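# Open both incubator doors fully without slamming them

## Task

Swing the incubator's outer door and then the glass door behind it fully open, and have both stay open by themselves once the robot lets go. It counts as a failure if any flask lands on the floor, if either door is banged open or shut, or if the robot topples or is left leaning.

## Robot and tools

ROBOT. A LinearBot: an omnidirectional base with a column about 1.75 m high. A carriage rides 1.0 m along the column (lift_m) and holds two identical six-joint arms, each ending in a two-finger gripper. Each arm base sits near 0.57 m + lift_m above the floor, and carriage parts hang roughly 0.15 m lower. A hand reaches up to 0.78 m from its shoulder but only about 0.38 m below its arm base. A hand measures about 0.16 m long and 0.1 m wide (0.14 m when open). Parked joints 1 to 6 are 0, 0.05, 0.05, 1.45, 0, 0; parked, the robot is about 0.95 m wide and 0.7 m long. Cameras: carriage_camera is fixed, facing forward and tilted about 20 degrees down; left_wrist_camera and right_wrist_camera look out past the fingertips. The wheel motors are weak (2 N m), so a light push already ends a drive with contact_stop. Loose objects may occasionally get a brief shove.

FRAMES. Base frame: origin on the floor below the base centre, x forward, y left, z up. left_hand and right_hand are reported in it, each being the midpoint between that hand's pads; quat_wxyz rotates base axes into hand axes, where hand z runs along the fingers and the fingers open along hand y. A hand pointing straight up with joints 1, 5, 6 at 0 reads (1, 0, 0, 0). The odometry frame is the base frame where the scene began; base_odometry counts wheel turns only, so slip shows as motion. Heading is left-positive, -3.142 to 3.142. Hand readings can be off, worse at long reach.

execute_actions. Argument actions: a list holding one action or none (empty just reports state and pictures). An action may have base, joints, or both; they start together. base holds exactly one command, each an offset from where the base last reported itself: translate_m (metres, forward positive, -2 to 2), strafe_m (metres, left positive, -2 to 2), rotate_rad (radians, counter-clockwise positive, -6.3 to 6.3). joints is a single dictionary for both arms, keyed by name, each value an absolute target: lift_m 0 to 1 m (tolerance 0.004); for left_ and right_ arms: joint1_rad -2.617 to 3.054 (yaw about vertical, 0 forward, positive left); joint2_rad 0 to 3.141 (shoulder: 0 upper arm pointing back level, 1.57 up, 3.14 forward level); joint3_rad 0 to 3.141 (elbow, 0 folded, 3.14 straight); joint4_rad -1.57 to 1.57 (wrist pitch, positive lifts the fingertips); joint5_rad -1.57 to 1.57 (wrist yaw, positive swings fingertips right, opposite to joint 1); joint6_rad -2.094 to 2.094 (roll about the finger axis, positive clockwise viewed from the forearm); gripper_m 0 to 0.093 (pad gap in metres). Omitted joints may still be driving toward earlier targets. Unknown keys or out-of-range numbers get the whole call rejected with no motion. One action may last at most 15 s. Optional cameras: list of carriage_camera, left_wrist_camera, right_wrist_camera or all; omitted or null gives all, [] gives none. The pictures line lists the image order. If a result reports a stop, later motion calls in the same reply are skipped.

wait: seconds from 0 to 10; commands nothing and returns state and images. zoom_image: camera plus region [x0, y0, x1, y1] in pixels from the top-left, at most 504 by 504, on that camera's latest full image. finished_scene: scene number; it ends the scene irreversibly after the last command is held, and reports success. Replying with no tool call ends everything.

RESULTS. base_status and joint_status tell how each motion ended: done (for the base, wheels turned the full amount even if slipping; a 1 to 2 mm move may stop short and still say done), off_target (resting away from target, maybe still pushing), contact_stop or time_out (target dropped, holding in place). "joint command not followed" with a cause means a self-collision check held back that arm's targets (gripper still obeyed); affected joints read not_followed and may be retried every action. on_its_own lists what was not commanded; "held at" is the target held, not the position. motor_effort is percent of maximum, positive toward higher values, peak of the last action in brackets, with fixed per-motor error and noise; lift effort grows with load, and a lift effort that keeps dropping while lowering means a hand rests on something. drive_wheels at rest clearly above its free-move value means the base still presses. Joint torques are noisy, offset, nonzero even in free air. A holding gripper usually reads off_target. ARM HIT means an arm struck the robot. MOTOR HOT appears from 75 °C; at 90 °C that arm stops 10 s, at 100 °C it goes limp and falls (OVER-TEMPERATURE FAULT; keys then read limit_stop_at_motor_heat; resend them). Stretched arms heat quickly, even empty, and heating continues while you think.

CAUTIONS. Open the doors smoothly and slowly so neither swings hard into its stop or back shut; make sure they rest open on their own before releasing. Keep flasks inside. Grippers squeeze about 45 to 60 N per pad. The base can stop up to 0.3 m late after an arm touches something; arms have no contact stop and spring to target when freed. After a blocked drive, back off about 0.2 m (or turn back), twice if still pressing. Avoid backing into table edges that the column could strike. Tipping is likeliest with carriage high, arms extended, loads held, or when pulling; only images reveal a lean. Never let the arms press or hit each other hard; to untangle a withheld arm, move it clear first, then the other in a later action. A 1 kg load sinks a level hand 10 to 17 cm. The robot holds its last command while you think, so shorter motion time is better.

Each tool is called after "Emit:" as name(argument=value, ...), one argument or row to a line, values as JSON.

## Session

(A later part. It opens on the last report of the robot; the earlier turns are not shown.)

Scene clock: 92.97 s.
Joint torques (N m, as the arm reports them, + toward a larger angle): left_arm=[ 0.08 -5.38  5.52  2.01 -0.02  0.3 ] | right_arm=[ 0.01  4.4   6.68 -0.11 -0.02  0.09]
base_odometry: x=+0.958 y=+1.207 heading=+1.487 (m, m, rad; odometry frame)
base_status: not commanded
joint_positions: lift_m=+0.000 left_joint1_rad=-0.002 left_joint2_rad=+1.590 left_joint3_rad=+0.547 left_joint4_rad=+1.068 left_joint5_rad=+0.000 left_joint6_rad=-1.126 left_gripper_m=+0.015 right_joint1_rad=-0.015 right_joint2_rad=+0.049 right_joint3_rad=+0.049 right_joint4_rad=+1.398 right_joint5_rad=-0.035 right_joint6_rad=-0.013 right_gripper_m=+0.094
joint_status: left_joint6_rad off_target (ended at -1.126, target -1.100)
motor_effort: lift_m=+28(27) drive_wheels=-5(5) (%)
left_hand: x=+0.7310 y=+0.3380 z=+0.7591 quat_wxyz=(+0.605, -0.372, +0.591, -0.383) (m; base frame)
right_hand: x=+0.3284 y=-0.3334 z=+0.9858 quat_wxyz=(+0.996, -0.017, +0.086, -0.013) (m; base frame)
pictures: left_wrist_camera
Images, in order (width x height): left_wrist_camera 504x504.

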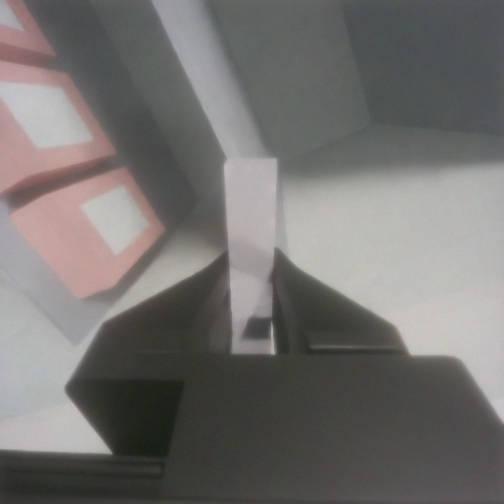

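Emit:
execute_actions(
  actions=[
    {"joints":{"left_joint6_rad":0.0}},
  ],
  cameras=[],
)

Emit:
execute_actions(
  actions=[
    {"base":{"translate_m":-0.08},"joints":{"left_joint5_rad":0.22,"left_joint1_rad":0.08}},
  ],
  cameras=["carriage_camera"],
)

Emit:
execute_actions(
  actions=[
    {"base":{"translate_m":-0.09},"joints":{"left_joint5_rad":0.86,"left_joint1_rad":0.41}},
  ],
  cameras=[],
)

Emit:
execute_actions(
  actions=[
    {"base":{"translate_m":-0.05},"joints":{"left_joint5_rad":1.32,"left_joint1_rad":0.7}},
  ],
  cameras=[],
)

Emit:
execute_actions(
  actions=[
    {"joints":{"left_gripper_m":0.093}},
  ],
  cameras=[],
)

Emit:
execute_actions(
  actions=[
    {"base":{"translate_m":-0.04},"joints":{"left_joint1_rad":0.9,"left_joint5_rad":1.5}},
  ],
  cameras=["carriage_camera","left_wrist_camera"],
)

Scene clock: 99.57 s.
Joint torques (N m, as the arm reports them, + toward a larger angle): left_arm=[ 0.13 -5.32  5.61  1.75 -0.48  0.24] | right_arm=[ 0.    4.41  6.69 -0.11 -0.03  0.1 ]
base_odometry: x=+0.958 y=+1.207 heading=+1.487 (m, m, rad; odometry frame)
base_status: not commanded
joint_positions: lift_m=+0.000 left_joint1_rad=-0.002 left_joint2_rad=+1.590 left_joint3_rad=+0.546 left_joint4_rad=+1.095 left_joint5_rad=+0.053 left_joint6_rad=-0.028 left_gripper_m=+0.015 right_joint1_rad=-0.015 right_joint2_rad=+0.049 right_joint3_rad=+0.049 right_joint4_rad=+1.398 right_joint5_rad=-0.035 right_joint6_rad=-0.013 right_gripper_m=+0.094
joint_status: left_joint6_rad off_target (ended at -0.028, target +0.000)
motor_effort: lift_m=+26(27) drive_wheels=+4(5) (%)
left_hand: x=+0.7303 y=+0.3289 z=+0.7651 quat_wxyz=(+0.724, +0.010, +0.689, -0.029) (m; base frame)
right_hand: x=+0.3284 y=-0.3334 z=+0.9858 quat_wxyz=(+0.996, -0.017, +0.086, -0.013) (m; base frame)
pictures: none
No camera images: the call's "cameras" was empty. Leave "cameras" out to get every camera's image.

Scene clock: 101.07 s.
Joint torques (N m, as the arm reports them, + toward a larger angle): left_arm=[-2.26 -5.38  5.54  1.74 -0.03 -0.03] | right_arm=[ 0.    4.39  6.69 -0.06 -0.03  0.1 ]
base_odometry: x=+0.951 y=+1.128 heading=+1.488 (m, m, rad; odometry frame)
base_status: done
joint_positions: lift_m=+0.000 left_joint1_rad=+0.105 left_joint2_rad=+1.590 left_joint3_rad=+0.546 left_joint4_rad=+1.094 left_joint5_rad=+0.219 left_joint6_rad=-0.006 left_gripper_m=+0.016 right_joint1_rad=-0.015 right_joint2_rad=+0.049 right_joint3_rad=+0.049 right_joint4_rad=+1.397 right_joint5_rad=-0.035 right_joint6_rad=-0.013 right_gripper_m=+0.094
joint_status: left_joint1_rad off_target (ended at +0.105, target +0.080); the others done
on_its_own: left_joint6_rad moved +0.023 to your old target +0.000
motor_effort: lift_m=+27(27) drive_wheels=+7(24) (%)
left_hand: x=+0.7279 y=+0.3479 z=+0.7647 quat_wxyz=(+0.723, +0.041, +0.689, -0.039) (m; base frame)
right_hand: x=+0.3288 y=-0.3334 z=+0.9857 quat_wxyz=(+0.996, -0.017, +0.087, -0.013) (m; base frame)
pictures: carriage_camera
Images, in order (width x height): carriage_camera 504x504.

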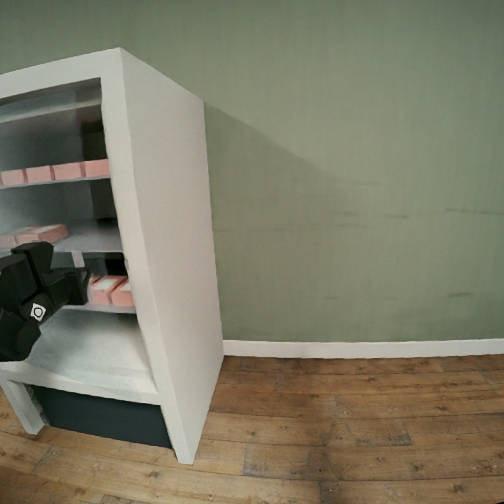

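Scene clock: 102.67 s.
Joint torques (N m, as the arm reports them, + toward a larger angle): left_arm=[-2.96 -5.31  4.54  1.72  0.9   0.13] | right_arm=[ 0.    4.4   6.67 -0.08 -0.02  0.09]
base_odometry: x=+0.944 y=+1.038 heading=+1.488 (m, m, rad; odometry frame)
base_status: done
joint_positions: lift_m=+0.000 left_joint1_rad=+0.443 left_joint2_rad=+1.590 left_joint3_rad=+0.557 left_joint4_rad=+1.079 left_joint5_rad=+0.749 left_joint6_rad=-0.019 left_gripper_m=+0.018 right_joint1_rad=-0.015 right_joint2_rad=+0.049 right_joint3_rad=+0.049 right_joint4_rad=+1.396 right_joint5_rad=-0.035 right_joint6_rad=-0.013 right_gripper_m=+0.094
joint_status: left_joint1_rad off_target (ended at +0.443, target +0.410); left_joint5_rad off_target (ended at +0.749, target +0.860)
motor_effort: lift_m=+27(28) drive_wheels=+6(23) (%)
left_hand: x=+0.6981 y=+0.4051 z=+0.7639 quat_wxyz=(+0.711, +0.110, +0.686, -0.106) (m; base frame)
right_hand: x=+0.3290 y=-0.3334 z=+0.9857 quat_wxyz=(+0.996, -0.017, +0.087, -0.013) (m; base frame)
pictures: none
No camera images: the call's "cameras" was empty. Leave "cameras" out to get every camera's image.

Scene clock: 103.97 s.
Joint torques (N m, as the arm reports them, + toward a larger angle): left_arm=[-2.75 -6.59  2.01  1.69  2.4   0.21] | right_arm=[ 0.    4.36  6.69 -0.08 -0.02  0.09]
base_odometry: x=+0.940 y=+0.989 heading=+1.487 (m, m, rad; odometry frame)
base_status: done
joint_positions: lift_m=+0.000 left_joint1_rad=+0.731 left_joint2_rad=+1.608 left_joint3_rad=+0.586 left_joint4_rad=+1.066 left_joint5_rad=+1.031 left_joint6_rad=-0.025 left_gripper_m=+0.022 right_joint1_rad=-0.015 right_joint2_rad=+0.049 right_joint3_rad=+0.049 right_joint4_rad=+1.395 right_joint5_rad=-0.035 right_joint6_rad=-0.013 right_gripper_m=+0.094
joint_status: left_joint1_rad off_target (ended at +0.731, target +0.700); left_joint5_rad off_target (ended at +1.031, target +1.320)
motor_effort: lift_m=+27(27) drive_wheels=+12(35) (%)
left_hand: x=+0.6596 y=+0.4765 z=+0.7639 quat_wxyz=(+0.708, +0.109, +0.690, -0.102) (m; base frame)
right_hand: x=+0.3292 y=-0.3334 z=+0.9856 quat_wxyz=(+0.996, -0.017, +0.088, -0.013) (m; base frame)
pictures: none
No camera images: the call's "cameras" was empty. Leave "cameras" out to get every camera's image.

Scene clock: 104.93 s.
Joint torques (N m, as the arm reports them, + toward a larger angle): left_arm=[-0.76 -6.31  4.27  1.51  0.07  0.01] | right_arm=[ 0.02  4.42  6.63 -0.08 -0.03  0.1 ]
base_odometry: x=+0.940 y=+0.988 heading=+1.487 (m, m, rad; odometry frame)
base_status: not commanded
joint_positions: lift_m=+0.000 left_joint1_rad=+0.707 left_joint2_rad=+1.608 left_joint3_rad=+0.554 left_joint4_rad=+1.069 left_joint5_rad=+1.308 left_joint6_rad=-0.009 left_gripper_m=+0.093 right_joint1_rad=-0.015 right_joint2_rad=+0.049 right_joint3_rad=+0.049 right_joint4_rad=+1.396 right_joint5_rad=-0.035 right_joint6_rad=-0.013 right_gripper_m=+0.094
joint_status: all done
on_its_own: left_joint1_rad moved -0.024 to your old target +0.700; left_joint5_rad moved +0.277 to your old target +1.320
motor_effort: lift_m=+27(26) drive_wheels=-2(12) (%)
left_hand: x=+0.6373 y=+0.4215 z=+0.7530 quat_wxyz=(+0.677, +0.211, +0.673, -0.208) (m; base frame)
right_hand: x=+0.3289 y=-0.3334 z=+0.9857 quat_wxyz=(+0.996, -0.017, +0.087, -0.013) (m; base frame)
pictures: none
No camera images: the call's "cameras" was empty. Leave "cameras" out to get every camera's image.

Scene clock: 106.13 s.
Joint torques (N m, as the arm reports them, + toward a larger angle): left_arm=[-0.17 -6.21  4.26  1.38  0.04  0.01] | right_arm=[ 0.01  4.45  6.67 -0.09 -0.03  0.1 ]
base_odometry: x=+0.937 y=+0.948 heading=+1.487 (m, m, rad; odometry frame)
base_status: done
joint_positions: lift_m=+0.000 left_joint1_rad=+0.899 left_joint2_rad=+1.608 left_joint3_rad=+0.554 left_joint4_rad=+1.068 left_joint5_rad=+1.491 left_joint6_rad=-0.009 left_gripper_m=+0.093 right_joint1_rad=-0.015 right_joint2_rad=+0.049 right_joint3_rad=+0.049 right_joint4_rad=+1.396 right_joint5_rad=-0.035 right_joint6_rad=-0.013 right_gripper_m=+0.094
joint_status: all done
motor_effort: lift_m=+28(27) drive_wheels=-2(23) (%)
left_hand: x=+0.5999 y=+0.4597 z=+0.7525 quat_wxyz=(+0.677, +0.208, +0.675, -0.204) (m; base frame)
right_hand: x=+0.3289 y=-0.3334 z=+0.9857 quat_wxyz=(+0.996, -0.017, +0.087, -0.013) (m; base frame)
pictures: carriage_camera, left_wrist_camera
Images, in order (width x height): carriage_camera 504x504, left_wrist_camera 504x504.

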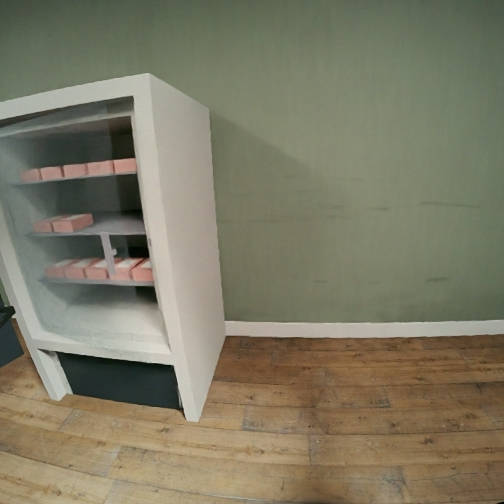

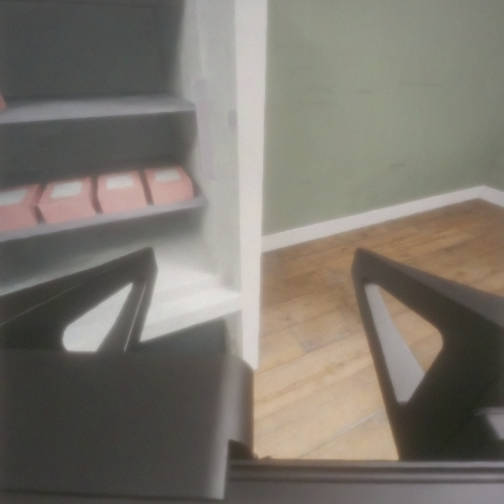

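Emit:
execute_actions(
  actions=[
    {"base":{"translate_m":0.15},"joints":{"left_joint1_rad":0.03,"left_joint5_rad":0,"left_joint4_rad":1.04}},
  ],
  cameras=["carriage_camera","left_wrist_camera"],
)

Scene clock: 110.30 s.
Joint torques (N m, as the arm reports them, + toward a larger angle): left_arm=[-0.23 -6.87  4.78  2.02 -0.1   0.  ] | right_arm=[ 0.01  4.42  6.7  -0.08 -0.03  0.09]
base_odometry: x=+0.950 y=+1.098 heading=+1.487 (m, m, rad; odometry frame)
base_status: done
joint_positions: lift_m=+0.000 left_joint1_rad=+0.032 left_joint2_rad=+1.608 left_joint3_rad=+0.554 left_joint4_rad=+1.050 left_joint5_rad=+0.008 left_joint6_rad=-0.009 left_gripper_m=+0.093 right_joint1_rad=-0.015 right_joint2_rad=+0.049 right_joint3_rad=+0.049 right_joint4_rad=+1.396 right_joint5_rad=-0.035 right_joint6_rad=-0.013 right_gripper_m=+0.094
joint_status: all done
motor_effort: lift_m=+27(27) drive_wheels=-6(23) (%)
left_hand: x=+0.7337 y=+0.3515 z=+0.7503 quat_wxyz=(+0.706, -0.011, +0.708, +0.005) (m; base frame)
right_hand: x=+0.3290 y=-0.3334 z=+0.9857 quat_wxyz=(+0.996, -0.017, +0.087, -0.013) (m; base frame)
pictures: carriage_camera, left_wrist_camera
Images, in order (width x height): carriage_camera 504x504, left_wrist_camera 504x504.

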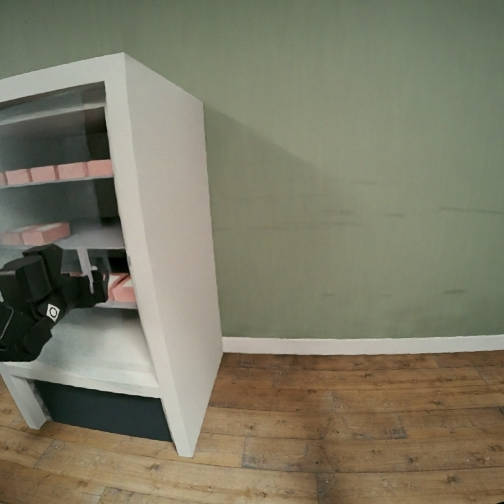

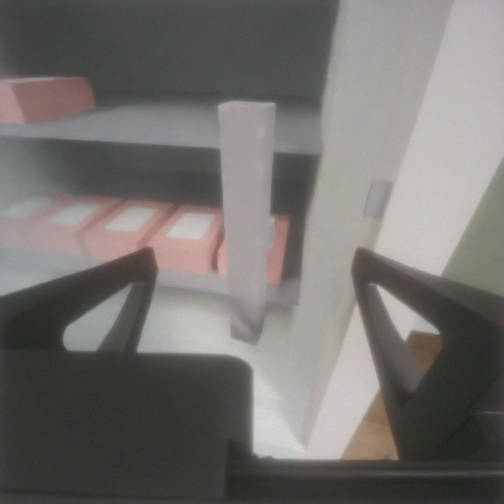

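Emit:
execute_actions(
  actions=[
    {"base":{"translate_m":0.025},"joints":{"lift_m":0.03,"left_joint1_rad":0.1,"left_joint5_rad":0.2}},
  ],
  cameras=["left_wrist_camera"],
)

Emit:
execute_actions(
  actions=[
    {"joints":{"left_gripper_m":0}},
  ],
  cameras=["left_wrist_camera"],
)

Scene clock: 113.73 s.
Joint torques (N m, as the arm reports them, + toward a larger angle): left_arm=[-0.14 -6.7   5.47  2.    0.05  0.  ] | right_arm=[ 0.02  4.41  6.6  -0.05 -0.03  0.1 ]
base_odometry: x=+0.952 y=+1.123 heading=+1.486 (m, m, rad; odometry frame)
base_status: done
joint_positions: lift_m=+0.030 left_joint1_rad=+0.101 left_joint2_rad=+1.608 left_joint3_rad=+0.546 left_joint4_rad=+1.051 left_joint5_rad=+0.191 left_joint6_rad=-0.008 left_gripper_m=+0.093 right_joint1_rad=-0.015 right_joint2_rad=+0.049 right_joint3_rad=+0.049 right_joint4_rad=+1.396 right_joint5_rad=-0.035 right_joint6_rad=-0.013 right_gripper_m=+0.094
joint_status: all done
motor_effort: lift_m=+30(35) drive_wheels=-6(22) (%)
left_hand: x=+0.7302 y=+0.3509 z=+0.7768 quat_wxyz=(+0.702, +0.028, +0.710, -0.035) (m; base frame)
right_hand: x=+0.3291 y=-0.3334 z=+1.0154 quat_wxyz=(+0.996, -0.017, +0.087, -0.013) (m; base frame)
pictures: left_wrist_camera
Images, in order (width x height): left_wrist_camera 504x504.

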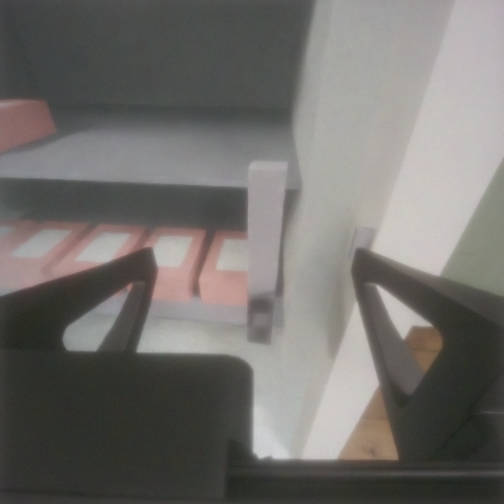

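Scene clock: 114.47 s.
Joint torques (N m, as the arm reports them, + toward a larger angle): left_arm=[-0.14 -6.68  5.5   1.99  0.05  0.  ] | right_arm=[ 0.01  4.42  6.67 -0.07 -0.03  0.1 ]
base_odometry: x=+0.952 y=+1.123 heading=+1.486 (m, m, rad; odometry frame)
base_status: not commanded
joint_positions: lift_m=+0.030 left_joint1_rad=+0.101 left_joint2_rad=+1.608 left_joint3_rad=+0.546 left_joint4_rad=+1.051 left_joint5_rad=+0.191 left_joint6_rad=-0.008 left_gripper_m=+0.000 right_joint1_rad=-0.015 right_joint2_rad=+0.049 right_joint3_rad=+0.049 right_joint4_rad=+1.396 right_joint5_rad=-0.035 right_joint6_rad=-0.013 right_gripper_m=+0.094
joint_status: all done
motor_effort: lift_m=+31(31) drive_wheels=-6(6) (%)
left_hand: x=+0.7302 y=+0.3509 z=+0.7768 quat_wxyz=(+0.702, +0.028, +0.710, -0.035) (m; base frame)
right_hand: x=+0.3291 y=-0.3334 z=+1.0154 quat_wxyz=(+0.996, -0.017, +0.087, -0.013) (m; base frame)
pictures: left_wrist_camera
Images, in order (width x height): left_wrist_camera 504x504.

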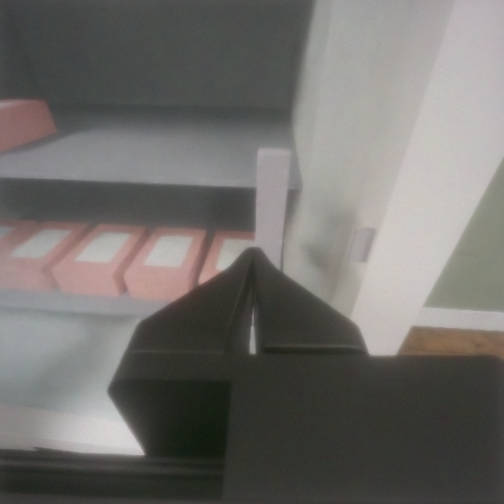

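Nudged it closed; go to the closed position.

Emit:
execute_actions(
  actions=[
    {"joints":{"left_gripper_m":0.093,"left_joint1_rad":-0.03,"left_joint5_rad":0,"lift_m":0.005}},
  ],
  cameras=[],
)

Emit:
execute_actions(
  actions=[
    {"base":{"translate_m":0.075}},
  ],
  cameras=["left_wrist_camera"],
)

Emit:
execute_actions(
  actions=[
    {"joints":{"left_gripper_m":0}},
  ],
  cameras=["left_wrist_camera"],
)

Scene clock: 117.87 s.
Joint torques (N m, as the arm reports them, + toward a larger angle): left_arm=[-0.02 -6.94  5.47  2.07 -0.11 -0.01] | right_arm=[-0.01  4.47  6.69 -0.05 -0.02  0.1 ]
base_odometry: x=+0.952 y=+1.123 heading=+1.486 (m, m, rad; odometry frame)
base_status: not commanded
joint_positions: lift_m=+0.005 left_joint1_rad=-0.031 left_joint2_rad=+1.608 left_joint3_rad=+0.546 left_joint4_rad=+1.042 left_joint5_rad=+0.010 left_joint6_rad=-0.008 left_gripper_m=+0.093 right_joint1_rad=-0.015 right_joint2_rad=+0.049 right_joint3_rad=+0.049 right_joint4_rad=+1.396 right_joint5_rad=-0.035 right_joint6_rad=-0.013 right_gripper_m=+0.094
joint_status: all done
motor_effort: lift_m=+27(34) drive_wheels=-5(6) (%)
left_hand: x=+0.7320 y=+0.3233 z=+0.7499 quat_wxyz=(+0.700, +0.012, +0.714, -0.017) (m; base frame)
right_hand: x=+0.3290 y=-0.3334 z=+0.9907 quat_wxyz=(+0.996, -0.017, +0.087, -0.013) (m; base frame)
pictures: none
No camera images: the call's "cameras" was empty. Leave "cameras" out to get every camera's image.

Scene clock: 119.40 s.
Joint torques (N m, as the arm reports them, + toward a larger angle): left_arm=[-2.45 -1.74 14.56  1.32 -0.79 -0.02] | right_arm=[ 0.04  4.43  6.71 -0.07 -0.03  0.1 ]
base_odometry: x=+0.959 y=+1.192 heading=+1.486 (m, m, rad; odometry frame)
base_status: translate_m contact_stop (by the wheels' count: +0.070 of +0.075)
joint_positions: lift_m=+0.005 left_joint1_rad=-0.002 left_joint2_rad=+1.548 left_joint3_rad=+0.432 left_joint4_rad=+1.128 left_joint5_rad=+0.088 left_joint6_rad=-0.011 left_gripper_m=+0.093 right_joint1_rad=-0.015 right_joint2_rad=+0.049 right_joint3_rad=+0.049 right_joint4_rad=+1.394 right_joint5_rad=-0.034 right_joint6_rad=-0.013 right_gripper_m=+0.094
joint_status: not commanded
motor_effort: lift_m=+27(27) drive_wheels=+20(25) (%)
left_hand: x=+0.7056 y=+0.3225 z=+0.7485 quat_wxyz=(+0.710, +0.028, +0.702, -0.036) (m; base frame)
right_hand: x=+0.3295 y=-0.3335 z=+0.9906 quat_wxyz=(+0.996, -0.017, +0.088, -0.013) (m; base frame)
pictures: left_wrist_camera
Images, in order (width x height): left_wrist_camera 504x504.

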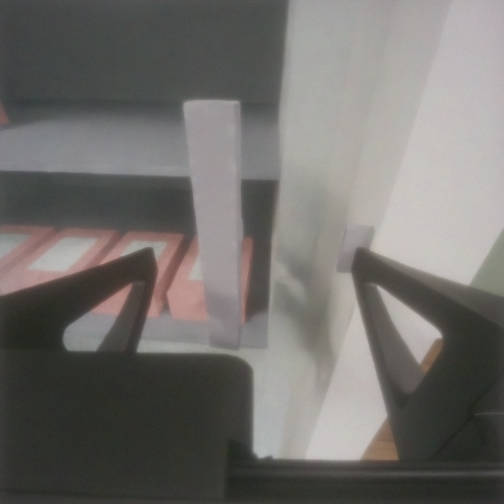

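not run: a stop came earlier in this reply.

Right finger hit the frame; hand also a bit low.

Emit:
execute_actions(
  actions=[
    {"base":{"translate_m":-0.04},"joints":{"left_joint1_rad":0.05,"lift_m":0.03,"left_gripper_m":0.06}},
  ],
  cameras=["left_wrist_camera"],
)

Emit:
execute_actions(
  actions=[
    {"base":{"translate_m":0.04}},
  ],
  cameras=["left_wrist_camera"],
)

Scene clock: 123.23 s.
Joint torques (N m, as the arm reports them, + toward a larger angle): left_arm=[ 0.06 -4.7   7.83  1.97 -0.12 -0.05] | right_arm=[ 0.02  4.42  6.67 -0.05 -0.03  0.1 ]
base_odometry: x=+0.955 y=+1.152 heading=+1.487 (m, m, rad; odometry frame)
base_status: done
joint_positions: lift_m=+0.030 left_joint1_rad=+0.048 left_joint2_rad=+1.579 left_joint3_rad=+0.518 left_joint4_rad=+1.051 left_joint5_rad=+0.010 left_joint6_rad=-0.004 left_gripper_m=+0.060 right_joint1_rad=-0.015 right_joint2_rad=+0.049 right_joint3_rad=+0.049 right_joint4_rad=+1.394 right_joint5_rad=-0.034 right_joint6_rad=-0.013 right_gripper_m=+0.094
joint_status: all done
motor_effort: lift_m=+31(36) drive_wheels=+4(22) (%)
left_hand: x=+0.7246 y=+0.3581 z=+0.7774 quat_wxyz=(+0.704, -0.015, +0.710, +0.012) (m; base frame)
right_hand: x=+0.3295 y=-0.3335 z=+1.0153 quat_wxyz=(+0.996, -0.017, +0.088, -0.013) (m; base frame)
pictures: left_wrist_camera
Images, in order (width x height): left_wrist_camera 504x504.

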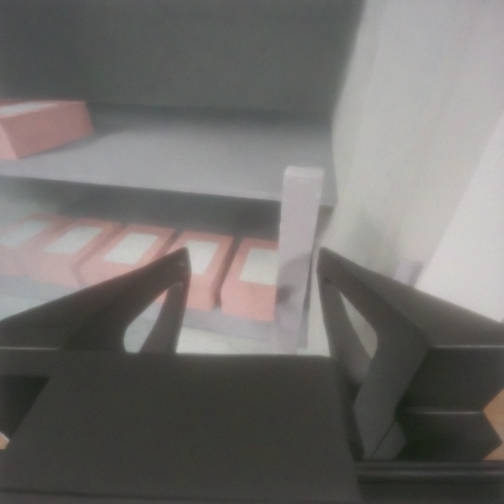

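Scene clock: 124.43 s.
Joint torques (N m, as the arm reports them, + toward a larger angle): left_arm=[ 0.09 -4.36  7.8   2.   -0.13 -0.06] | right_arm=[ 0.01  4.41  6.64 -0.06 -0.04  0.1 ]
base_odometry: x=+0.959 y=+1.192 heading=+1.486 (m, m, rad; odometry frame)
base_status: done
joint_positions: lift_m=+0.030 left_joint1_rad=+0.048 left_joint2_rad=+1.579 left_joint3_rad=+0.518 left_joint4_rad=+1.049 left_joint5_rad=+0.011 left_joint6_rad=-0.004 left_gripper_m=+0.060 right_joint1_rad=-0.015 right_joint2_rad=+0.049 right_joint3_rad=+0.049 right_joint4_rad=+1.395 right_joint5_rad=-0.034 right_joint6_rad=-0.013 right_gripper_m=+0.094
joint_status: not commanded
motor_effort: lift_m=+31(31) drive_wheels=-3(22) (%)
left_hand: x=+0.7246 y=+0.3578 z=+0.7768 quat_wxyz=(+0.703, -0.014, +0.711, +0.011) (m; base frame)
right_hand: x=+0.3293 y=-0.3335 z=+1.0153 quat_wxyz=(+0.996, -0.017, +0.088, -0.013) (m; base frame)
pictures: left_wrist_camera
Images, in order (width x height): left_wrist_camera 504x504.

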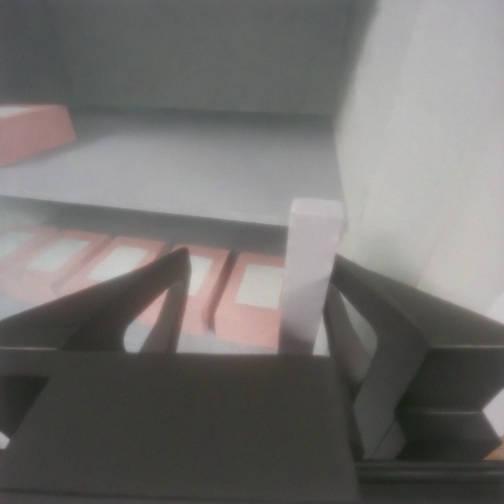

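Emit:
execute_actions(
  actions=[
    {"base":{"translate_m":0.012},"joints":{"left_joint1_rad":0.005,"lift_m":0.018}},
  ],
  cameras=[],
)

Emit:
execute_actions(
  actions=[
    {"joints":{"left_gripper_m":0}},
  ],
  cameras=["left_wrist_camera"],
)

Emit:
execute_actions(
  actions=[
    {"base":{"translate_m":-0.077},"joints":{"left_joint5_rad":0.32,"left_joint1_rad":0.17}},
  ],
  cameras=[],
)

Emit:
execute_actions(
  actions=[
    {"base":{"translate_m":-0.066},"joints":{"left_joint5_rad":1.0,"left_joint1_rad":0.61}},
  ],
  cameras=["carriage_camera","left_wrist_camera"],
)

Scene clock: 131.43 s.
Joint torques (N m, as the arm reports them, + toward a larger angle): left_arm=[-0.45 -4.65  7.76  2.05 -0.07 -0.04] | right_arm=[ 0.03  4.41  6.68 -0.07 -0.04  0.1 ]
base_odometry: x=+0.960 y=+1.204 heading=+1.486 (m, m, rad; odometry frame)
base_status: done
joint_positions: lift_m=+0.018 left_joint1_rad=+0.008 left_joint2_rad=+1.582 left_joint3_rad=+0.518 left_joint4_rad=+1.045 left_joint5_rad=+0.005 left_joint6_rad=-0.004 left_gripper_m=+0.060 right_joint1_rad=-0.015 right_joint2_rad=+0.049 right_joint3_rad=+0.049 right_joint4_rad=+1.396 right_joint5_rad=-0.034 right_joint6_rad=-0.013 right_gripper_m=+0.094
joint_status: all done
motor_effort: lift_m=+27(29) drive_wheels=-4(25) (%)
left_hand: x=+0.7252 y=+0.3414 z=+0.7630 quat_wxyz=(+0.701, -0.003, +0.714, +0.000) (m; base frame)
right_hand: x=+0.3291 y=-0.3335 z=+1.0037 quat_wxyz=(+0.996, -0.017, +0.087, -0.013) (m; base frame)
pictures: none
No camera images: the call's "cameras" was empty. Leave "cameras" out to get every camera's image.

Scene clock: 132.07 s.
Joint torques (N m, as the arm reports them, + toward a larger angle): left_arm=[ 0.56 -4.69  7.74  2.05 -0.31 -0.08] | right_arm=[ 0.01  4.39  6.69 -0.05 -0.03  0.1 ]
base_odometry: x=+0.960 y=+1.204 heading=+1.486 (m, m, rad; odometry frame)
base_status: not commanded
joint_positions: lift_m=+0.018 left_joint1_rad=-0.001 left_joint2_rad=+1.582 left_joint3_rad=+0.518 left_joint4_rad=+1.045 left_joint5_rad=+0.026 left_joint6_rad=-0.001 left_gripper_m=+0.016 right_joint1_rad=-0.015 right_joint2_rad=+0.049 right_joint3_rad=+0.049 right_joint4_rad=+1.396 right_joint5_rad=-0.034 right_joint6_rad=-0.013 right_gripper_m=+0.094
joint_status: left_gripper_m off_target (ended at +0.016, target +0.000)
motor_effort: lift_m=+26(27) drive_wheels=-4(4) (%)
left_hand: x=+0.7251 y=+0.3337 z=+0.7631 quat_wxyz=(+0.701, +0.009, +0.713, -0.010) (m; base frame)
right_hand: x=+0.3291 y=-0.3335 z=+1.0037 quat_wxyz=(+0.996, -0.017, +0.087, -0.013) (m; base frame)
pictures: left_wrist_camera
Images, in order (width x height): left_wrist_camera 504x504.

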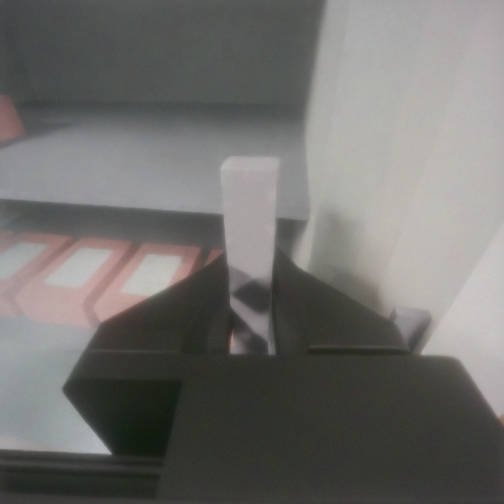

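Scene clock: 133.53 s.
Joint torques (N m, as the arm reports them, + toward a larger angle): left_arm=[-0.6  -4.58  7.7   2.01 -0.37 -0.09] | right_arm=[-0.01  4.42  6.65 -0.08 -0.02  0.1 ]
base_odometry: x=+0.953 y=+1.128 heading=+1.487 (m, m, rad; odometry frame)
base_status: done
joint_positions: lift_m=+0.018 left_joint1_rad=+0.176 left_joint2_rad=+1.582 left_joint3_rad=+0.518 left_joint4_rad=+1.044 left_joint5_rad=+0.355 left_joint6_rad=+0.000 left_gripper_m=+0.016 right_joint1_rad=-0.015 right_joint2_rad=+0.049 right_joint3_rad=+0.049 right_joint4_rad=+1.395 right_joint5_rad=-0.034 right_joint6_rad=-0.013 right_gripper_m=+0.094
joint_status: left_joint5_rad off_target (ended at +0.355, target +0.320); the others done
motor_effort: lift_m=+28(27) drive_wheels=+6(24) (%)
left_hand: x=+0.7183 y=+0.3550 z=+0.7630 quat_wxyz=(+0.698, +0.061, +0.711, -0.065) (m; base frame)
right_hand: x=+0.3293 y=-0.3335 z=+1.0036 quat_wxyz=(+0.996, -0.017, +0.088, -0.013) (m; base frame)
pictures: none
No camera images: the call's "cameras" was empty. Leave "cameras" out to get every camera's image.

Scene clock: 134.93 s.
Joint torques (N m, as the arm reports them, + toward a larger angle): left_arm=[ 0.1  -4.34  7.41  1.83 -0.39 -0.13] | right_arm=[ 0.    4.42  6.63 -0.06 -0.03  0.09]
base_odometry: x=+0.948 y=+1.062 heading=+1.486 (m, m, rad; odometry frame)
base_status: done
joint_positions: lift_m=+0.018 left_joint1_rad=+0.607 left_joint2_rad=+1.582 left_joint3_rad=+0.518 left_joint4_rad=+1.031 left_joint5_rad=+1.042 left_joint6_rad=+0.003 left_gripper_m=+0.015 right_joint1_rad=-0.015 right_joint2_rad=+0.049 right_joint3_rad=+0.049 right_joint4_rad=+1.394 right_joint5_rad=-0.034 right_joint6_rad=-0.013 right_gripper_m=+0.094
joint_status: left_joint5_rad off_target (ended at +1.042, target +1.000); the others done
motor_effort: lift_m=+27(27) drive_wheels=+2(18) (%)
left_hand: x=+0.6612 y=+0.4194 z=+0.7623 quat_wxyz=(+0.683, +0.145, +0.698, -0.160) (m; base frame)
right_hand: x=+0.3295 y=-0.3335 z=+1.0036 quat_wxyz=(+0.996, -0.017, +0.088, -0.013) (m; base frame)
pictures: carriage_camera, left_wrist_camera
Images, in order (width x height): carriage_camera 504x504, left_wrist_camera 504x504.

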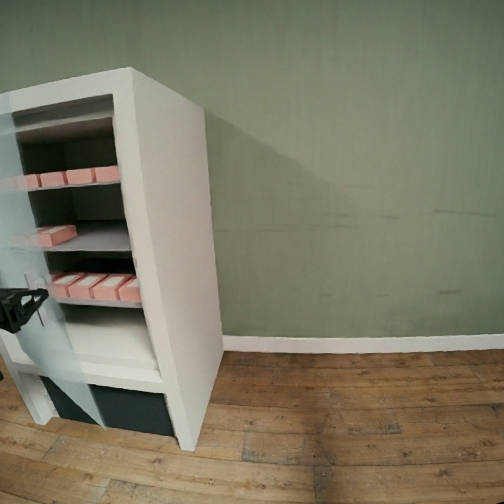

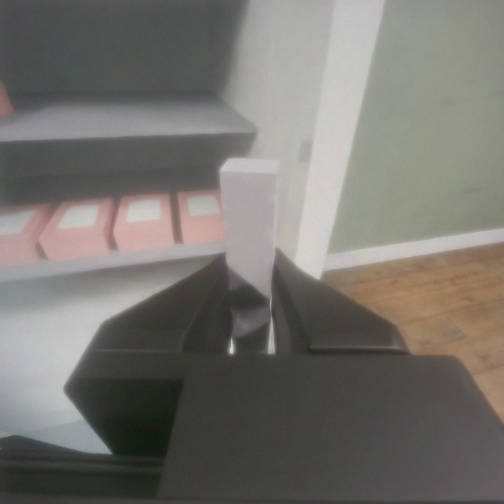

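Emit:
execute_actions(
  actions=[
    {"base":{"strafe_m":0.047},"joints":{"left_joint5_rad":1.55,"left_joint1_rad":0.9}},
  ],
  cameras=[],
)

Emit:
execute_actions(
  actions=[
    {"joints":{"left_gripper_m":0.093}},
  ],
  cameras=["carriage_camera","left_wrist_camera"],
)

Scene clock: 138.33 s.
Joint torques (N m, as the arm reports them, + toward a larger angle): left_arm=[ 1.96 -4.27  7.5   1.58 -0.17 -0.12] | right_arm=[ 0.01  4.29  6.56 -0.06 -0.03  0.1 ]
base_odometry: x=+0.901 y=+1.066 heading=+1.486 (m, m, rad; odometry frame)
base_status: done
joint_positions: lift_m=+0.018 left_joint1_rad=+0.877 left_joint2_rad=+1.587 left_joint3_rad=+0.514 left_joint4_rad=+1.021 left_joint5_rad=+1.572 left_joint6_rad=+0.002 left_gripper_m=+0.015 right_joint1_rad=-0.015 right_joint2_rad=+0.049 right_joint3_rad=+0.049 right_joint4_rad=+1.395 right_joint5_rad=-0.034 right_joint6_rad=-0.013 right_gripper_m=+0.094
joint_status: left_joint1_rad off_target (ended at +0.877, target +0.900); left_joint5_rad off_target (ended at +1.571, target +1.550)
motor_effort: lift_m=+27(27) drive_wheels=+5(18) (%)
left_hand: x=+0.5882 y=+0.4344 z=+0.7620 quat_wxyz=(+0.659, +0.224, +0.671, -0.257) (m; base frame)
right_hand: x=+0.3293 y=-0.3335 z=+1.0036 quat_wxyz=(+0.996, -0.017, +0.088, -0.013) (m; base frame)
pictures: none
No camera images: the call's "cameras" was empty. Leave "cameras" out to get every camera's image.

Scene clock: 139.07 s.
Joint torques (N m, as the arm reports them, + toward a larger angle): left_arm=[ 0.55 -4.41  7.4   1.42 -0.1  -0.12] | right_arm=[ 0.05  4.42  6.6  -0.06 -0.04  0.1 ]
base_odometry: x=+0.901 y=+1.066 heading=+1.487 (m, m, rad; odometry frame)
base_status: not commanded
joint_positions: lift_m=+0.018 left_joint1_rad=+0.893 left_joint2_rad=+1.587 left_joint3_rad=+0.514 left_joint4_rad=+1.033 left_joint5_rad=+1.560 left_joint6_rad=+0.002 left_gripper_m=+0.093 right_joint1_rad=-0.015 right_joint2_rad=+0.049 right_joint3_rad=+0.049 right_joint4_rad=+1.395 right_joint5_rad=-0.034 right_joint6_rad=-0.013 right_gripper_m=+0.094
joint_status: all done
motor_effort: lift_m=+27(27) drive_wheels=+3(4) (%)
left_hand: x=+0.5880 y=+0.4412 z=+0.7631 quat_wxyz=(+0.664, +0.219, +0.673, -0.244) (m; base frame)
right_hand: x=+0.3294 y=-0.3335 z=+1.0036 quat_wxyz=(+0.996, -0.017, +0.088, -0.013) (m; base frame)
pictures: carriage_camera, left_wrist_camera
Images, in order (width x height): carriage_camera 504x504, left_wrist_camera 504x504.

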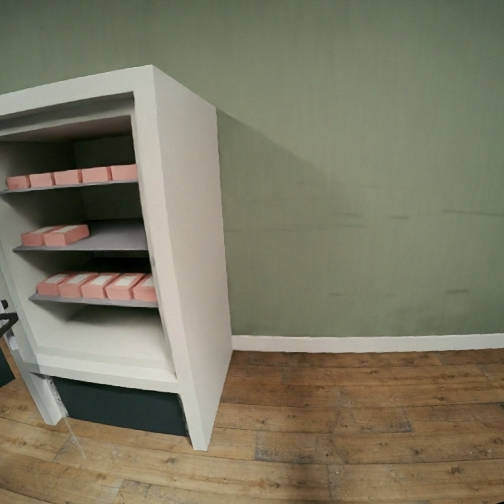

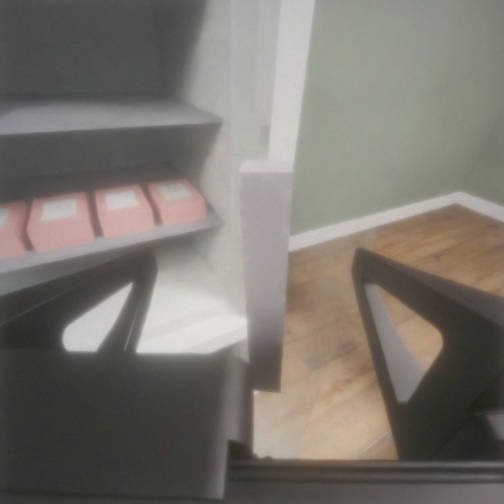

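Emit:
execute_actions(
  actions=[
    {"base":{"strafe_m":0.035}},
  ],
  cameras=[],
)

Emit:
execute_actions(
  actions=[
    {"base":{"translate_m":-0.34}},
  ],
  cameras=[],
)

Emit:
execute_actions(
  actions=[
    {"base":{"strafe_m":-0.16},"joints":{"left_joint1_rad":0,"left_joint5_rad":0,"left_gripper_m":0}},
  ],
  cameras=["carriage_camera"],
)

Emit:
execute_actions(
  actions=[
    {"base":{"translate_m":0.3}},
  ],
  cameras=["carriage_camera","left_wrist_camera"],
)

Scene clock: 148.37 s.
Joint torques (N m, as the arm reports them, + toward a larger angle): left_arm=[ 0.5  -4.36  7.39  1.44 -0.08 -0.12] | right_arm=[ 0.02  4.42  6.69 -0.07 -0.03  0.1 ]
base_odometry: x=+0.866 y=+1.068 heading=+1.487 (m, m, rad; odometry frame)
base_status: done
joint_positions: lift_m=+0.018 left_joint1_rad=+0.893 left_joint2_rad=+1.587 left_joint3_rad=+0.514 left_joint4_rad=+1.036 left_joint5_rad=+1.558 left_joint6_rad=+0.002 left_gripper_m=+0.093 right_joint1_rad=-0.015 right_joint2_rad=+0.049 right_joint3_rad=+0.049 right_joint4_rad=+1.395 right_joint5_rad=-0.034 right_joint6_rad=-0.013 right_gripper_m=+0.094
joint_status: not commanded
motor_effort: lift_m=+27(28) drive_wheels=-3(21) (%)
left_hand: x=+0.5881 y=+0.4414 z=+0.7632 quat_wxyz=(+0.664, +0.219, +0.672, -0.242) (m; base frame)
right_hand: x=+0.3294 y=-0.3335 z=+1.0036 quat_wxyz=(+0.996, -0.017, +0.088, -0.013) (m; base frame)
pictures: none
No camera images: the call's "cameras" was empty. Leave "cameras" out to get every camera's image.

Scene clock: 151.10 s.
Joint torques (N m, as the arm reports them, + toward a larger angle): left_arm=[ 0.44 -4.27  7.43  1.43 -0.08 -0.12] | right_arm=[ 0.    4.41  6.66 -0.05 -0.03  0.1 ]
base_odometry: x=+0.838 y=+0.730 heading=+1.487 (m, m, rad; odometry frame)
base_status: done
joint_positions: lift_m=+0.018 left_joint1_rad=+0.894 left_joint2_rad=+1.587 left_joint3_rad=+0.514 left_joint4_rad=+1.037 left_joint5_rad=+1.558 left_joint6_rad=+0.002 left_gripper_m=+0.093 right_joint1_rad=-0.015 right_joint2_rad=+0.049 right_joint3_rad=+0.049 right_joint4_rad=+1.395 right_joint5_rad=-0.034 right_joint6_rad=-0.013 right_gripper_m=+0.094
joint_status: not commanded
motor_effort: lift_m=+27(27) drive_wheels=-2(19) (%)
left_hand: x=+0.5881 y=+0.4417 z=+0.7634 quat_wxyz=(+0.664, +0.219, +0.672, -0.241) (m; base frame)
right_hand: x=+0.3294 y=-0.3335 z=+1.0036 quat_wxyz=(+0.996, -0.017, +0.088, -0.013) (m; base frame)
pictures: none
No camera images: the call's "cameras" was empty. Leave "cameras" out to get every camera's image.

Scene clock: 153.10 s.
Joint torques (N m, as the arm reports them, + toward a larger angle): left_arm=[-0.09 -4.99  8.04  2.12 -0.13 -0.13] | right_arm=[ 0.02  4.4   6.66 -0.06 -0.03  0.09]
base_odometry: x=+0.997 y=+0.716 heading=+1.487 (m, m, rad; odometry frame)
base_status: done
joint_positions: lift_m=+0.018 left_joint1_rad=-0.001 left_joint2_rad=+1.587 left_joint3_rad=+0.514 left_joint4_rad=+1.038 left_joint5_rad=+0.009 left_joint6_rad=+0.002 left_gripper_m=+0.000 right_joint1_rad=-0.015 right_joint2_rad=+0.049 right_joint3_rad=+0.049 right_joint4_rad=+1.395 right_joint5_rad=-0.034 right_joint6_rad=-0.013 right_gripper_m=+0.094
joint_status: all done
motor_effort: lift_m=+26(26) drive_wheels=-3(18) (%)
left_hand: x=+0.7247 y=+0.3366 z=+0.7576 quat_wxyz=(+0.695, +0.004, +0.719, -0.003) (m; base frame)
right_hand: x=+0.3294 y=-0.3335 z=+1.0036 quat_wxyz=(+0.996, -0.017, +0.088, -0.013) (m; base frame)
pictures: carriage_camera
Images, in order (width x height): carriage_camera 504x504.

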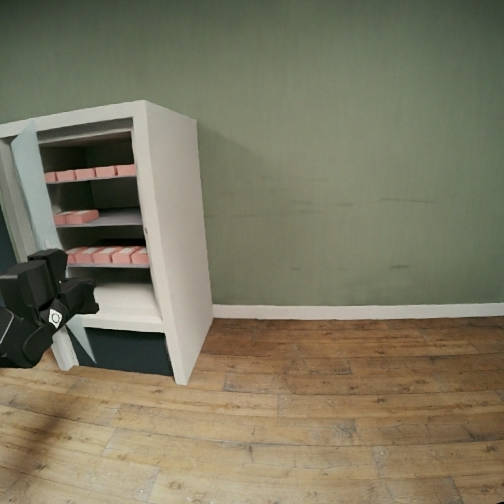

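Scene clock: 155.67 s.
Joint torques (N m, as the arm reports them, + toward a larger angle): left_arm=[-0.06 -5.05  8.07  2.05 -0.09 -0.12] | right_arm=[ 0.01  4.42  6.67 -0.08 -0.04  0.1 ]
base_odometry: x=+1.023 y=+1.015 heading=+1.486 (m, m, rad; odometry frame)
base_status: done
joint_positions: lift_m=+0.018 left_joint1_rad=-0.001 left_joint2_rad=+1.587 left_joint3_rad=+0.514 left_joint4_rad=+1.042 left_joint5_rad=+0.009 left_joint6_rad=+0.002 left_gripper_m=+0.000 right_joint1_rad=-0.015 right_joint2_rad=+0.049 right_joint3_rad=+0.049 right_joint4_rad=+1.396 right_joint5_rad=-0.034 right_joint6_rad=-0.013 right_gripper_m=+0.094
joint_status: not commanded
motor_effort: lift_m=+27(27) drive_wheels=-7(21) (%)
left_hand: x=+0.7247 y=+0.3366 z=+0.7585 quat_wxyz=(+0.696, +0.004, +0.718, -0.003) (m; base frame)
right_hand: x=+0.3290 y=-0.3335 z=+1.0037 quat_wxyz=(+0.996, -0.017, +0.087, -0.013) (m; base frame)
pictures: carriage_camera, left_wrist_camera
Images, in order (width x height): carriage_camera 504x504, left_wrist_camera 504x504.

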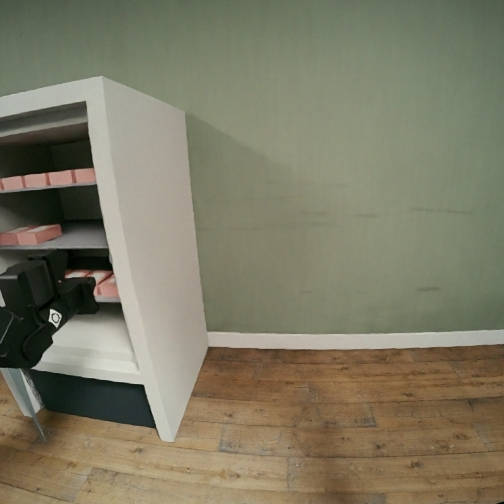

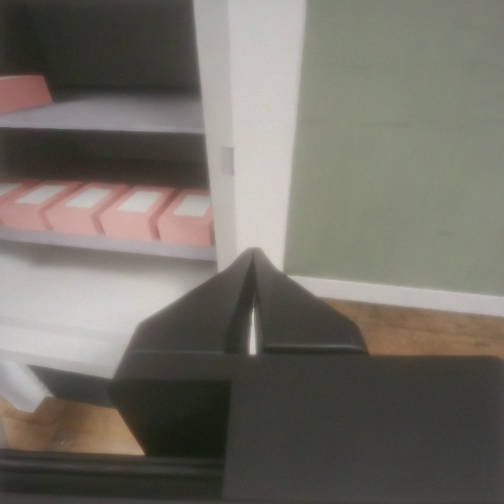

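Emit:
execute_actions(
  actions=[
    {"base":{"translate_m":0.05},"joints":{"left_joint5_rad":-0.9}},
  ],
  cameras=["left_wrist_camera"],
)

Emit:
execute_actions(
  actions=[
    {"joints":{"left_joint1_rad":0.2}},
  ],
  cameras=[],
)

Emit:
execute_actions(
  actions=[
    {"joints":{"left_joint1_rad":0.4}},
  ],
  cameras=[],
)

Emit:
execute_actions(
  actions=[
    {"base":{"strafe_m":0.12}},
  ],
  cameras=[],
)

Emit:
execute_actions(
  actions=[
    {"base":{"strafe_m":0.12}},
  ],
  cameras=["left_wrist_camera"],
)

Emit:
execute_actions(
  actions=[
    {"base":{"strafe_m":0.1}},
  ],
  cameras=["carriage_camera","left_wrist_camera"],
)

Scene clock: 162.93 s.
Joint torques (N m, as the arm reports them, + toward a larger angle): left_arm=[ 0.06 -4.84  7.86  1.84 -0.11 -0.13] | right_arm=[ 0.01  4.43  6.71 -0.1  -0.03  0.1 ]
base_odometry: x=+1.028 y=+1.065 heading=+1.485 (m, m, rad; odometry frame)
base_status: done
joint_positions: lift_m=+0.018 left_joint1_rad=-0.001 left_joint2_rad=+1.587 left_joint3_rad=+0.514 left_joint4_rad=+1.042 left_joint5_rad=-0.892 left_joint6_rad=+0.002 left_gripper_m=+0.000 right_joint1_rad=-0.015 right_joint2_rad=+0.049 right_joint3_rad=+0.049 right_joint4_rad=+1.397 right_joint5_rad=-0.034 right_joint6_rad=-0.013 right_gripper_m=+0.094
joint_status: all done
motor_effort: lift_m=+27(28) drive_wheels=-5(23) (%)
left_hand: x=+0.6609 y=+0.4720 z=+0.7606 quat_wxyz=(+0.628, -0.299, +0.648, +0.310) (m; base frame)
right_hand: x=+0.3288 y=-0.3335 z=+1.0037 quat_wxyz=(+0.996, -0.017, +0.087, -0.013) (m; base frame)
pictures: left_wrist_camera
Images, in order (width x height): left_wrist_camera 504x504.

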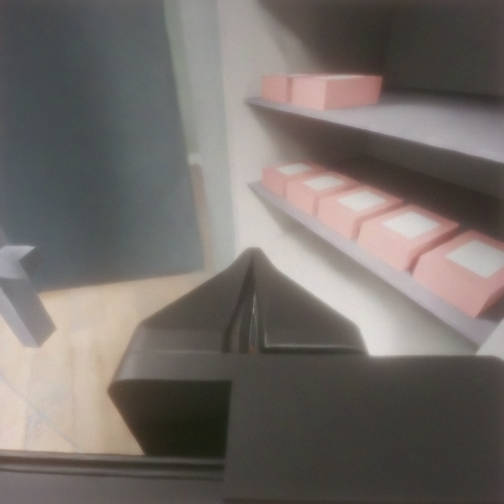

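Scene clock: 163.73 s.
Joint torques (N m, as the arm reports them, + toward a larger angle): left_arm=[-0.02 -4.71  7.68  1.83 -0.09 -0.12] | right_arm=[ 0.01  4.43  6.7  -0.09 -0.03  0.1 ]
base_odometry: x=+1.028 y=+1.065 heading=+1.485 (m, m, rad; odometry frame)
base_status: not commanded
joint_positions: lift_m=+0.018 left_joint1_rad=+0.199 left_joint2_rad=+1.587 left_joint3_rad=+0.514 left_joint4_rad=+1.042 left_joint5_rad=-0.895 left_joint6_rad=+0.002 left_gripper_m=+0.000 right_joint1_rad=-0.015 right_joint2_rad=+0.049 right_joint3_rad=+0.049 right_joint4_rad=+1.397 right_joint5_rad=-0.034 right_joint6_rad=-0.013 right_gripper_m=+0.094
joint_status: all done
motor_effort: lift_m=+27(27) drive_wheels=-5(6) (%)
left_hand: x=+0.6263 y=+0.5445 z=+0.7606 quat_wxyz=(+0.593, -0.364, +0.614, +0.372) (m; base frame)
right_hand: x=+0.3288 y=-0.3335 z=+1.0037 quat_wxyz=(+0.996, -0.017, +0.087, -0.013) (m; base frame)
pictures: none
No camera images: the call's "cameras" was empty. Leave "cameras" out to get every camera's image.

Scene clock: 164.53 s.
Joint torques (N m, as the arm reports them, + toward a larger angle): left_arm=[-0.14 -4.55  7.64  1.84 -0.08 -0.12] | right_arm=[ 0.01  4.37  6.61 -0.11 -0.04  0.1 ]
base_odometry: x=+1.028 y=+1.065 heading=+1.485 (m, m, rad; odometry frame)
base_status: not commanded
joint_positions: lift_m=+0.018 left_joint1_rad=+0.401 left_joint2_rad=+1.587 left_joint3_rad=+0.514 left_joint4_rad=+1.040 left_joint5_rad=-0.902 left_joint6_rad=+0.001 left_gripper_m=+0.000 right_joint1_rad=-0.015 right_joint2_rad=+0.049 right_joint3_rad=+0.049 right_joint4_rad=+1.397 right_joint5_rad=-0.034 right_joint6_rad=-0.013 right_gripper_m=+0.094
joint_status: all done
motor_effort: lift_m=+27(28) drive_wheels=-4(5) (%)
left_hand: x=+0.5772 y=+0.6090 z=+0.7602 quat_wxyz=(+0.551, -0.425, +0.574, +0.432) (m; base frame)
right_hand: x=+0.3288 y=-0.3335 z=+1.0037 quat_wxyz=(+0.996, -0.017, +0.087, -0.013) (m; base frame)
pictures: none
No camera images: the call's "cameras" was empty. Leave "cameras" out to get every camera's image.

Scene clock: 166.30 s.
Joint torques (N m, as the arm reports them, + toward a larger angle): left_arm=[-0.1  -4.79  7.93  1.81 -0.03 -0.12] | right_arm=[ 0.01  4.43  6.75 -0.09 -0.04  0.1 ]
base_odometry: x=+0.908 y=+1.075 heading=+1.484 (m, m, rad; odometry frame)
base_status: done
joint_positions: lift_m=+0.018 left_joint1_rad=+0.400 left_joint2_rad=+1.587 left_joint3_rad=+0.514 left_joint4_rad=+1.042 left_joint5_rad=-0.902 left_joint6_rad=+0.001 left_gripper_m=+0.000 right_joint1_rad=-0.015 right_joint2_rad=+0.049 right_joint3_rad=+0.049 right_joint4_rad=+1.397 right_joint5_rad=-0.034 right_joint6_rad=-0.013 right_gripper_m=+0.094
joint_status: not commanded
motor_effort: lift_m=+27(28) drive_wheels=-3(22) (%)
left_hand: x=+0.5773 y=+0.6088 z=+0.7605 quat_wxyz=(+0.552, -0.425, +0.573, +0.431) (m; base frame)
right_hand: x=+0.3288 y=-0.3335 z=+1.0037 quat_wxyz=(+0.996, -0.017, +0.087, -0.013) (m; base frame)
pictures: none
No camera images: the call's "cameras" was empty. Leave "cameras" out to get every camera's image.

Scene clock: 168.07 s.
Joint torques (N m, as the arm reports them, + toward a larger angle): left_arm=[-0.19 -4.85  7.76  1.84 -0.04 -0.11] | right_arm=[ 0.01  4.38  6.64 -0.09 -0.03  0.1 ]
base_odometry: x=+0.788 y=+1.086 heading=+1.484 (m, m, rad; odometry frame)
base_status: done
joint_positions: lift_m=+0.018 left_joint1_rad=+0.400 left_joint2_rad=+1.587 left_joint3_rad=+0.514 left_joint4_rad=+1.042 left_joint5_rad=-0.902 left_joint6_rad=+0.001 left_gripper_m=+0.000 right_joint1_rad=-0.015 right_joint2_rad=+0.049 right_joint3_rad=+0.049 right_joint4_rad=+1.396 right_joint5_rad=-0.034 right_joint6_rad=-0.013 right_gripper_m=+0.094
joint_status: not commanded
motor_effort: lift_m=+27(27) drive_wheels=-4(23) (%)
left_hand: x=+0.5773 y=+0.6088 z=+0.7605 quat_wxyz=(+0.552, -0.425, +0.573, +0.431) (m; base frame)
right_hand: x=+0.3289 y=-0.3335 z=+1.0037 quat_wxyz=(+0.996, -0.017, +0.087, -0.013) (m; base frame)
pictures: left_wrist_camera
Images, in order (width x height): left_wrist_camera 504x504.

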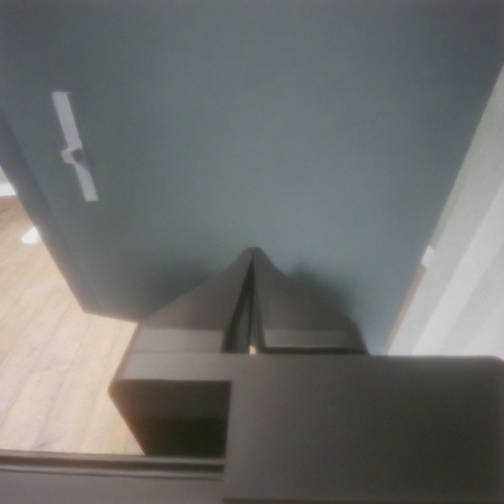

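Scene clock: 169.73 s.
Joint torques (N m, as the arm reports them, + toward a larger angle): left_arm=[-0.11 -4.74  7.84  1.84 -0.02 -0.11] | right_arm=[ 0.01  4.44  6.61 -0.07 -0.04  0.1 ]
base_odometry: x=+0.689 y=+1.095 heading=+1.484 (m, m, rad; odometry frame)
base_status: done
joint_positions: lift_m=+0.018 left_joint1_rad=+0.400 left_joint2_rad=+1.587 left_joint3_rad=+0.514 left_joint4_rad=+1.042 left_joint5_rad=-0.902 left_joint6_rad=+0.001 left_gripper_m=+0.000 right_joint1_rad=-0.015 right_joint2_rad=+0.049 right_joint3_rad=+0.049 right_joint4_rad=+1.396 right_joint5_rad=-0.034 right_joint6_rad=-0.013 right_gripper_m=+0.094
joint_status: not commanded
motor_effort: lift_m=+26(27) drive_wheels=-3(22) (%)
left_hand: x=+0.5773 y=+0.6088 z=+0.7605 quat_wxyz=(+0.552, -0.425, +0.573, +0.431) (m; base frame)
right_hand: x=+0.3290 y=-0.3335 z=+1.0037 quat_wxyz=(+0.996, -0.017, +0.087, -0.013) (m; base frame)
pictures: carriage_camera, left_wrist_camera
Images, in order (width x height): carriage_camera 504x504, left_wrist_camera 504x504.

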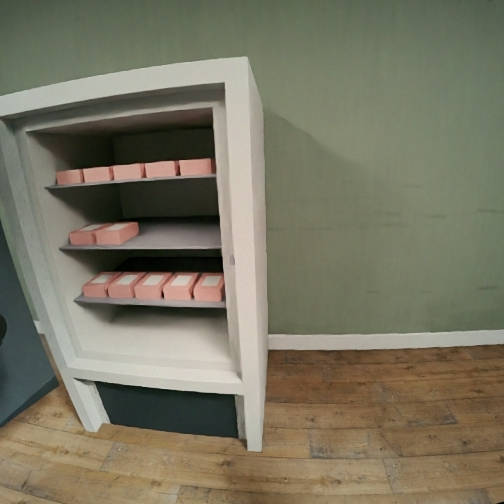

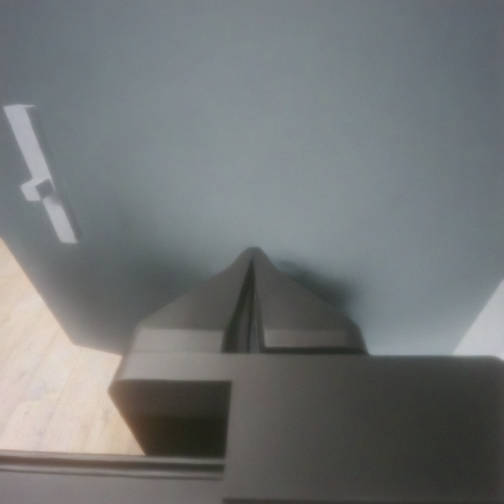

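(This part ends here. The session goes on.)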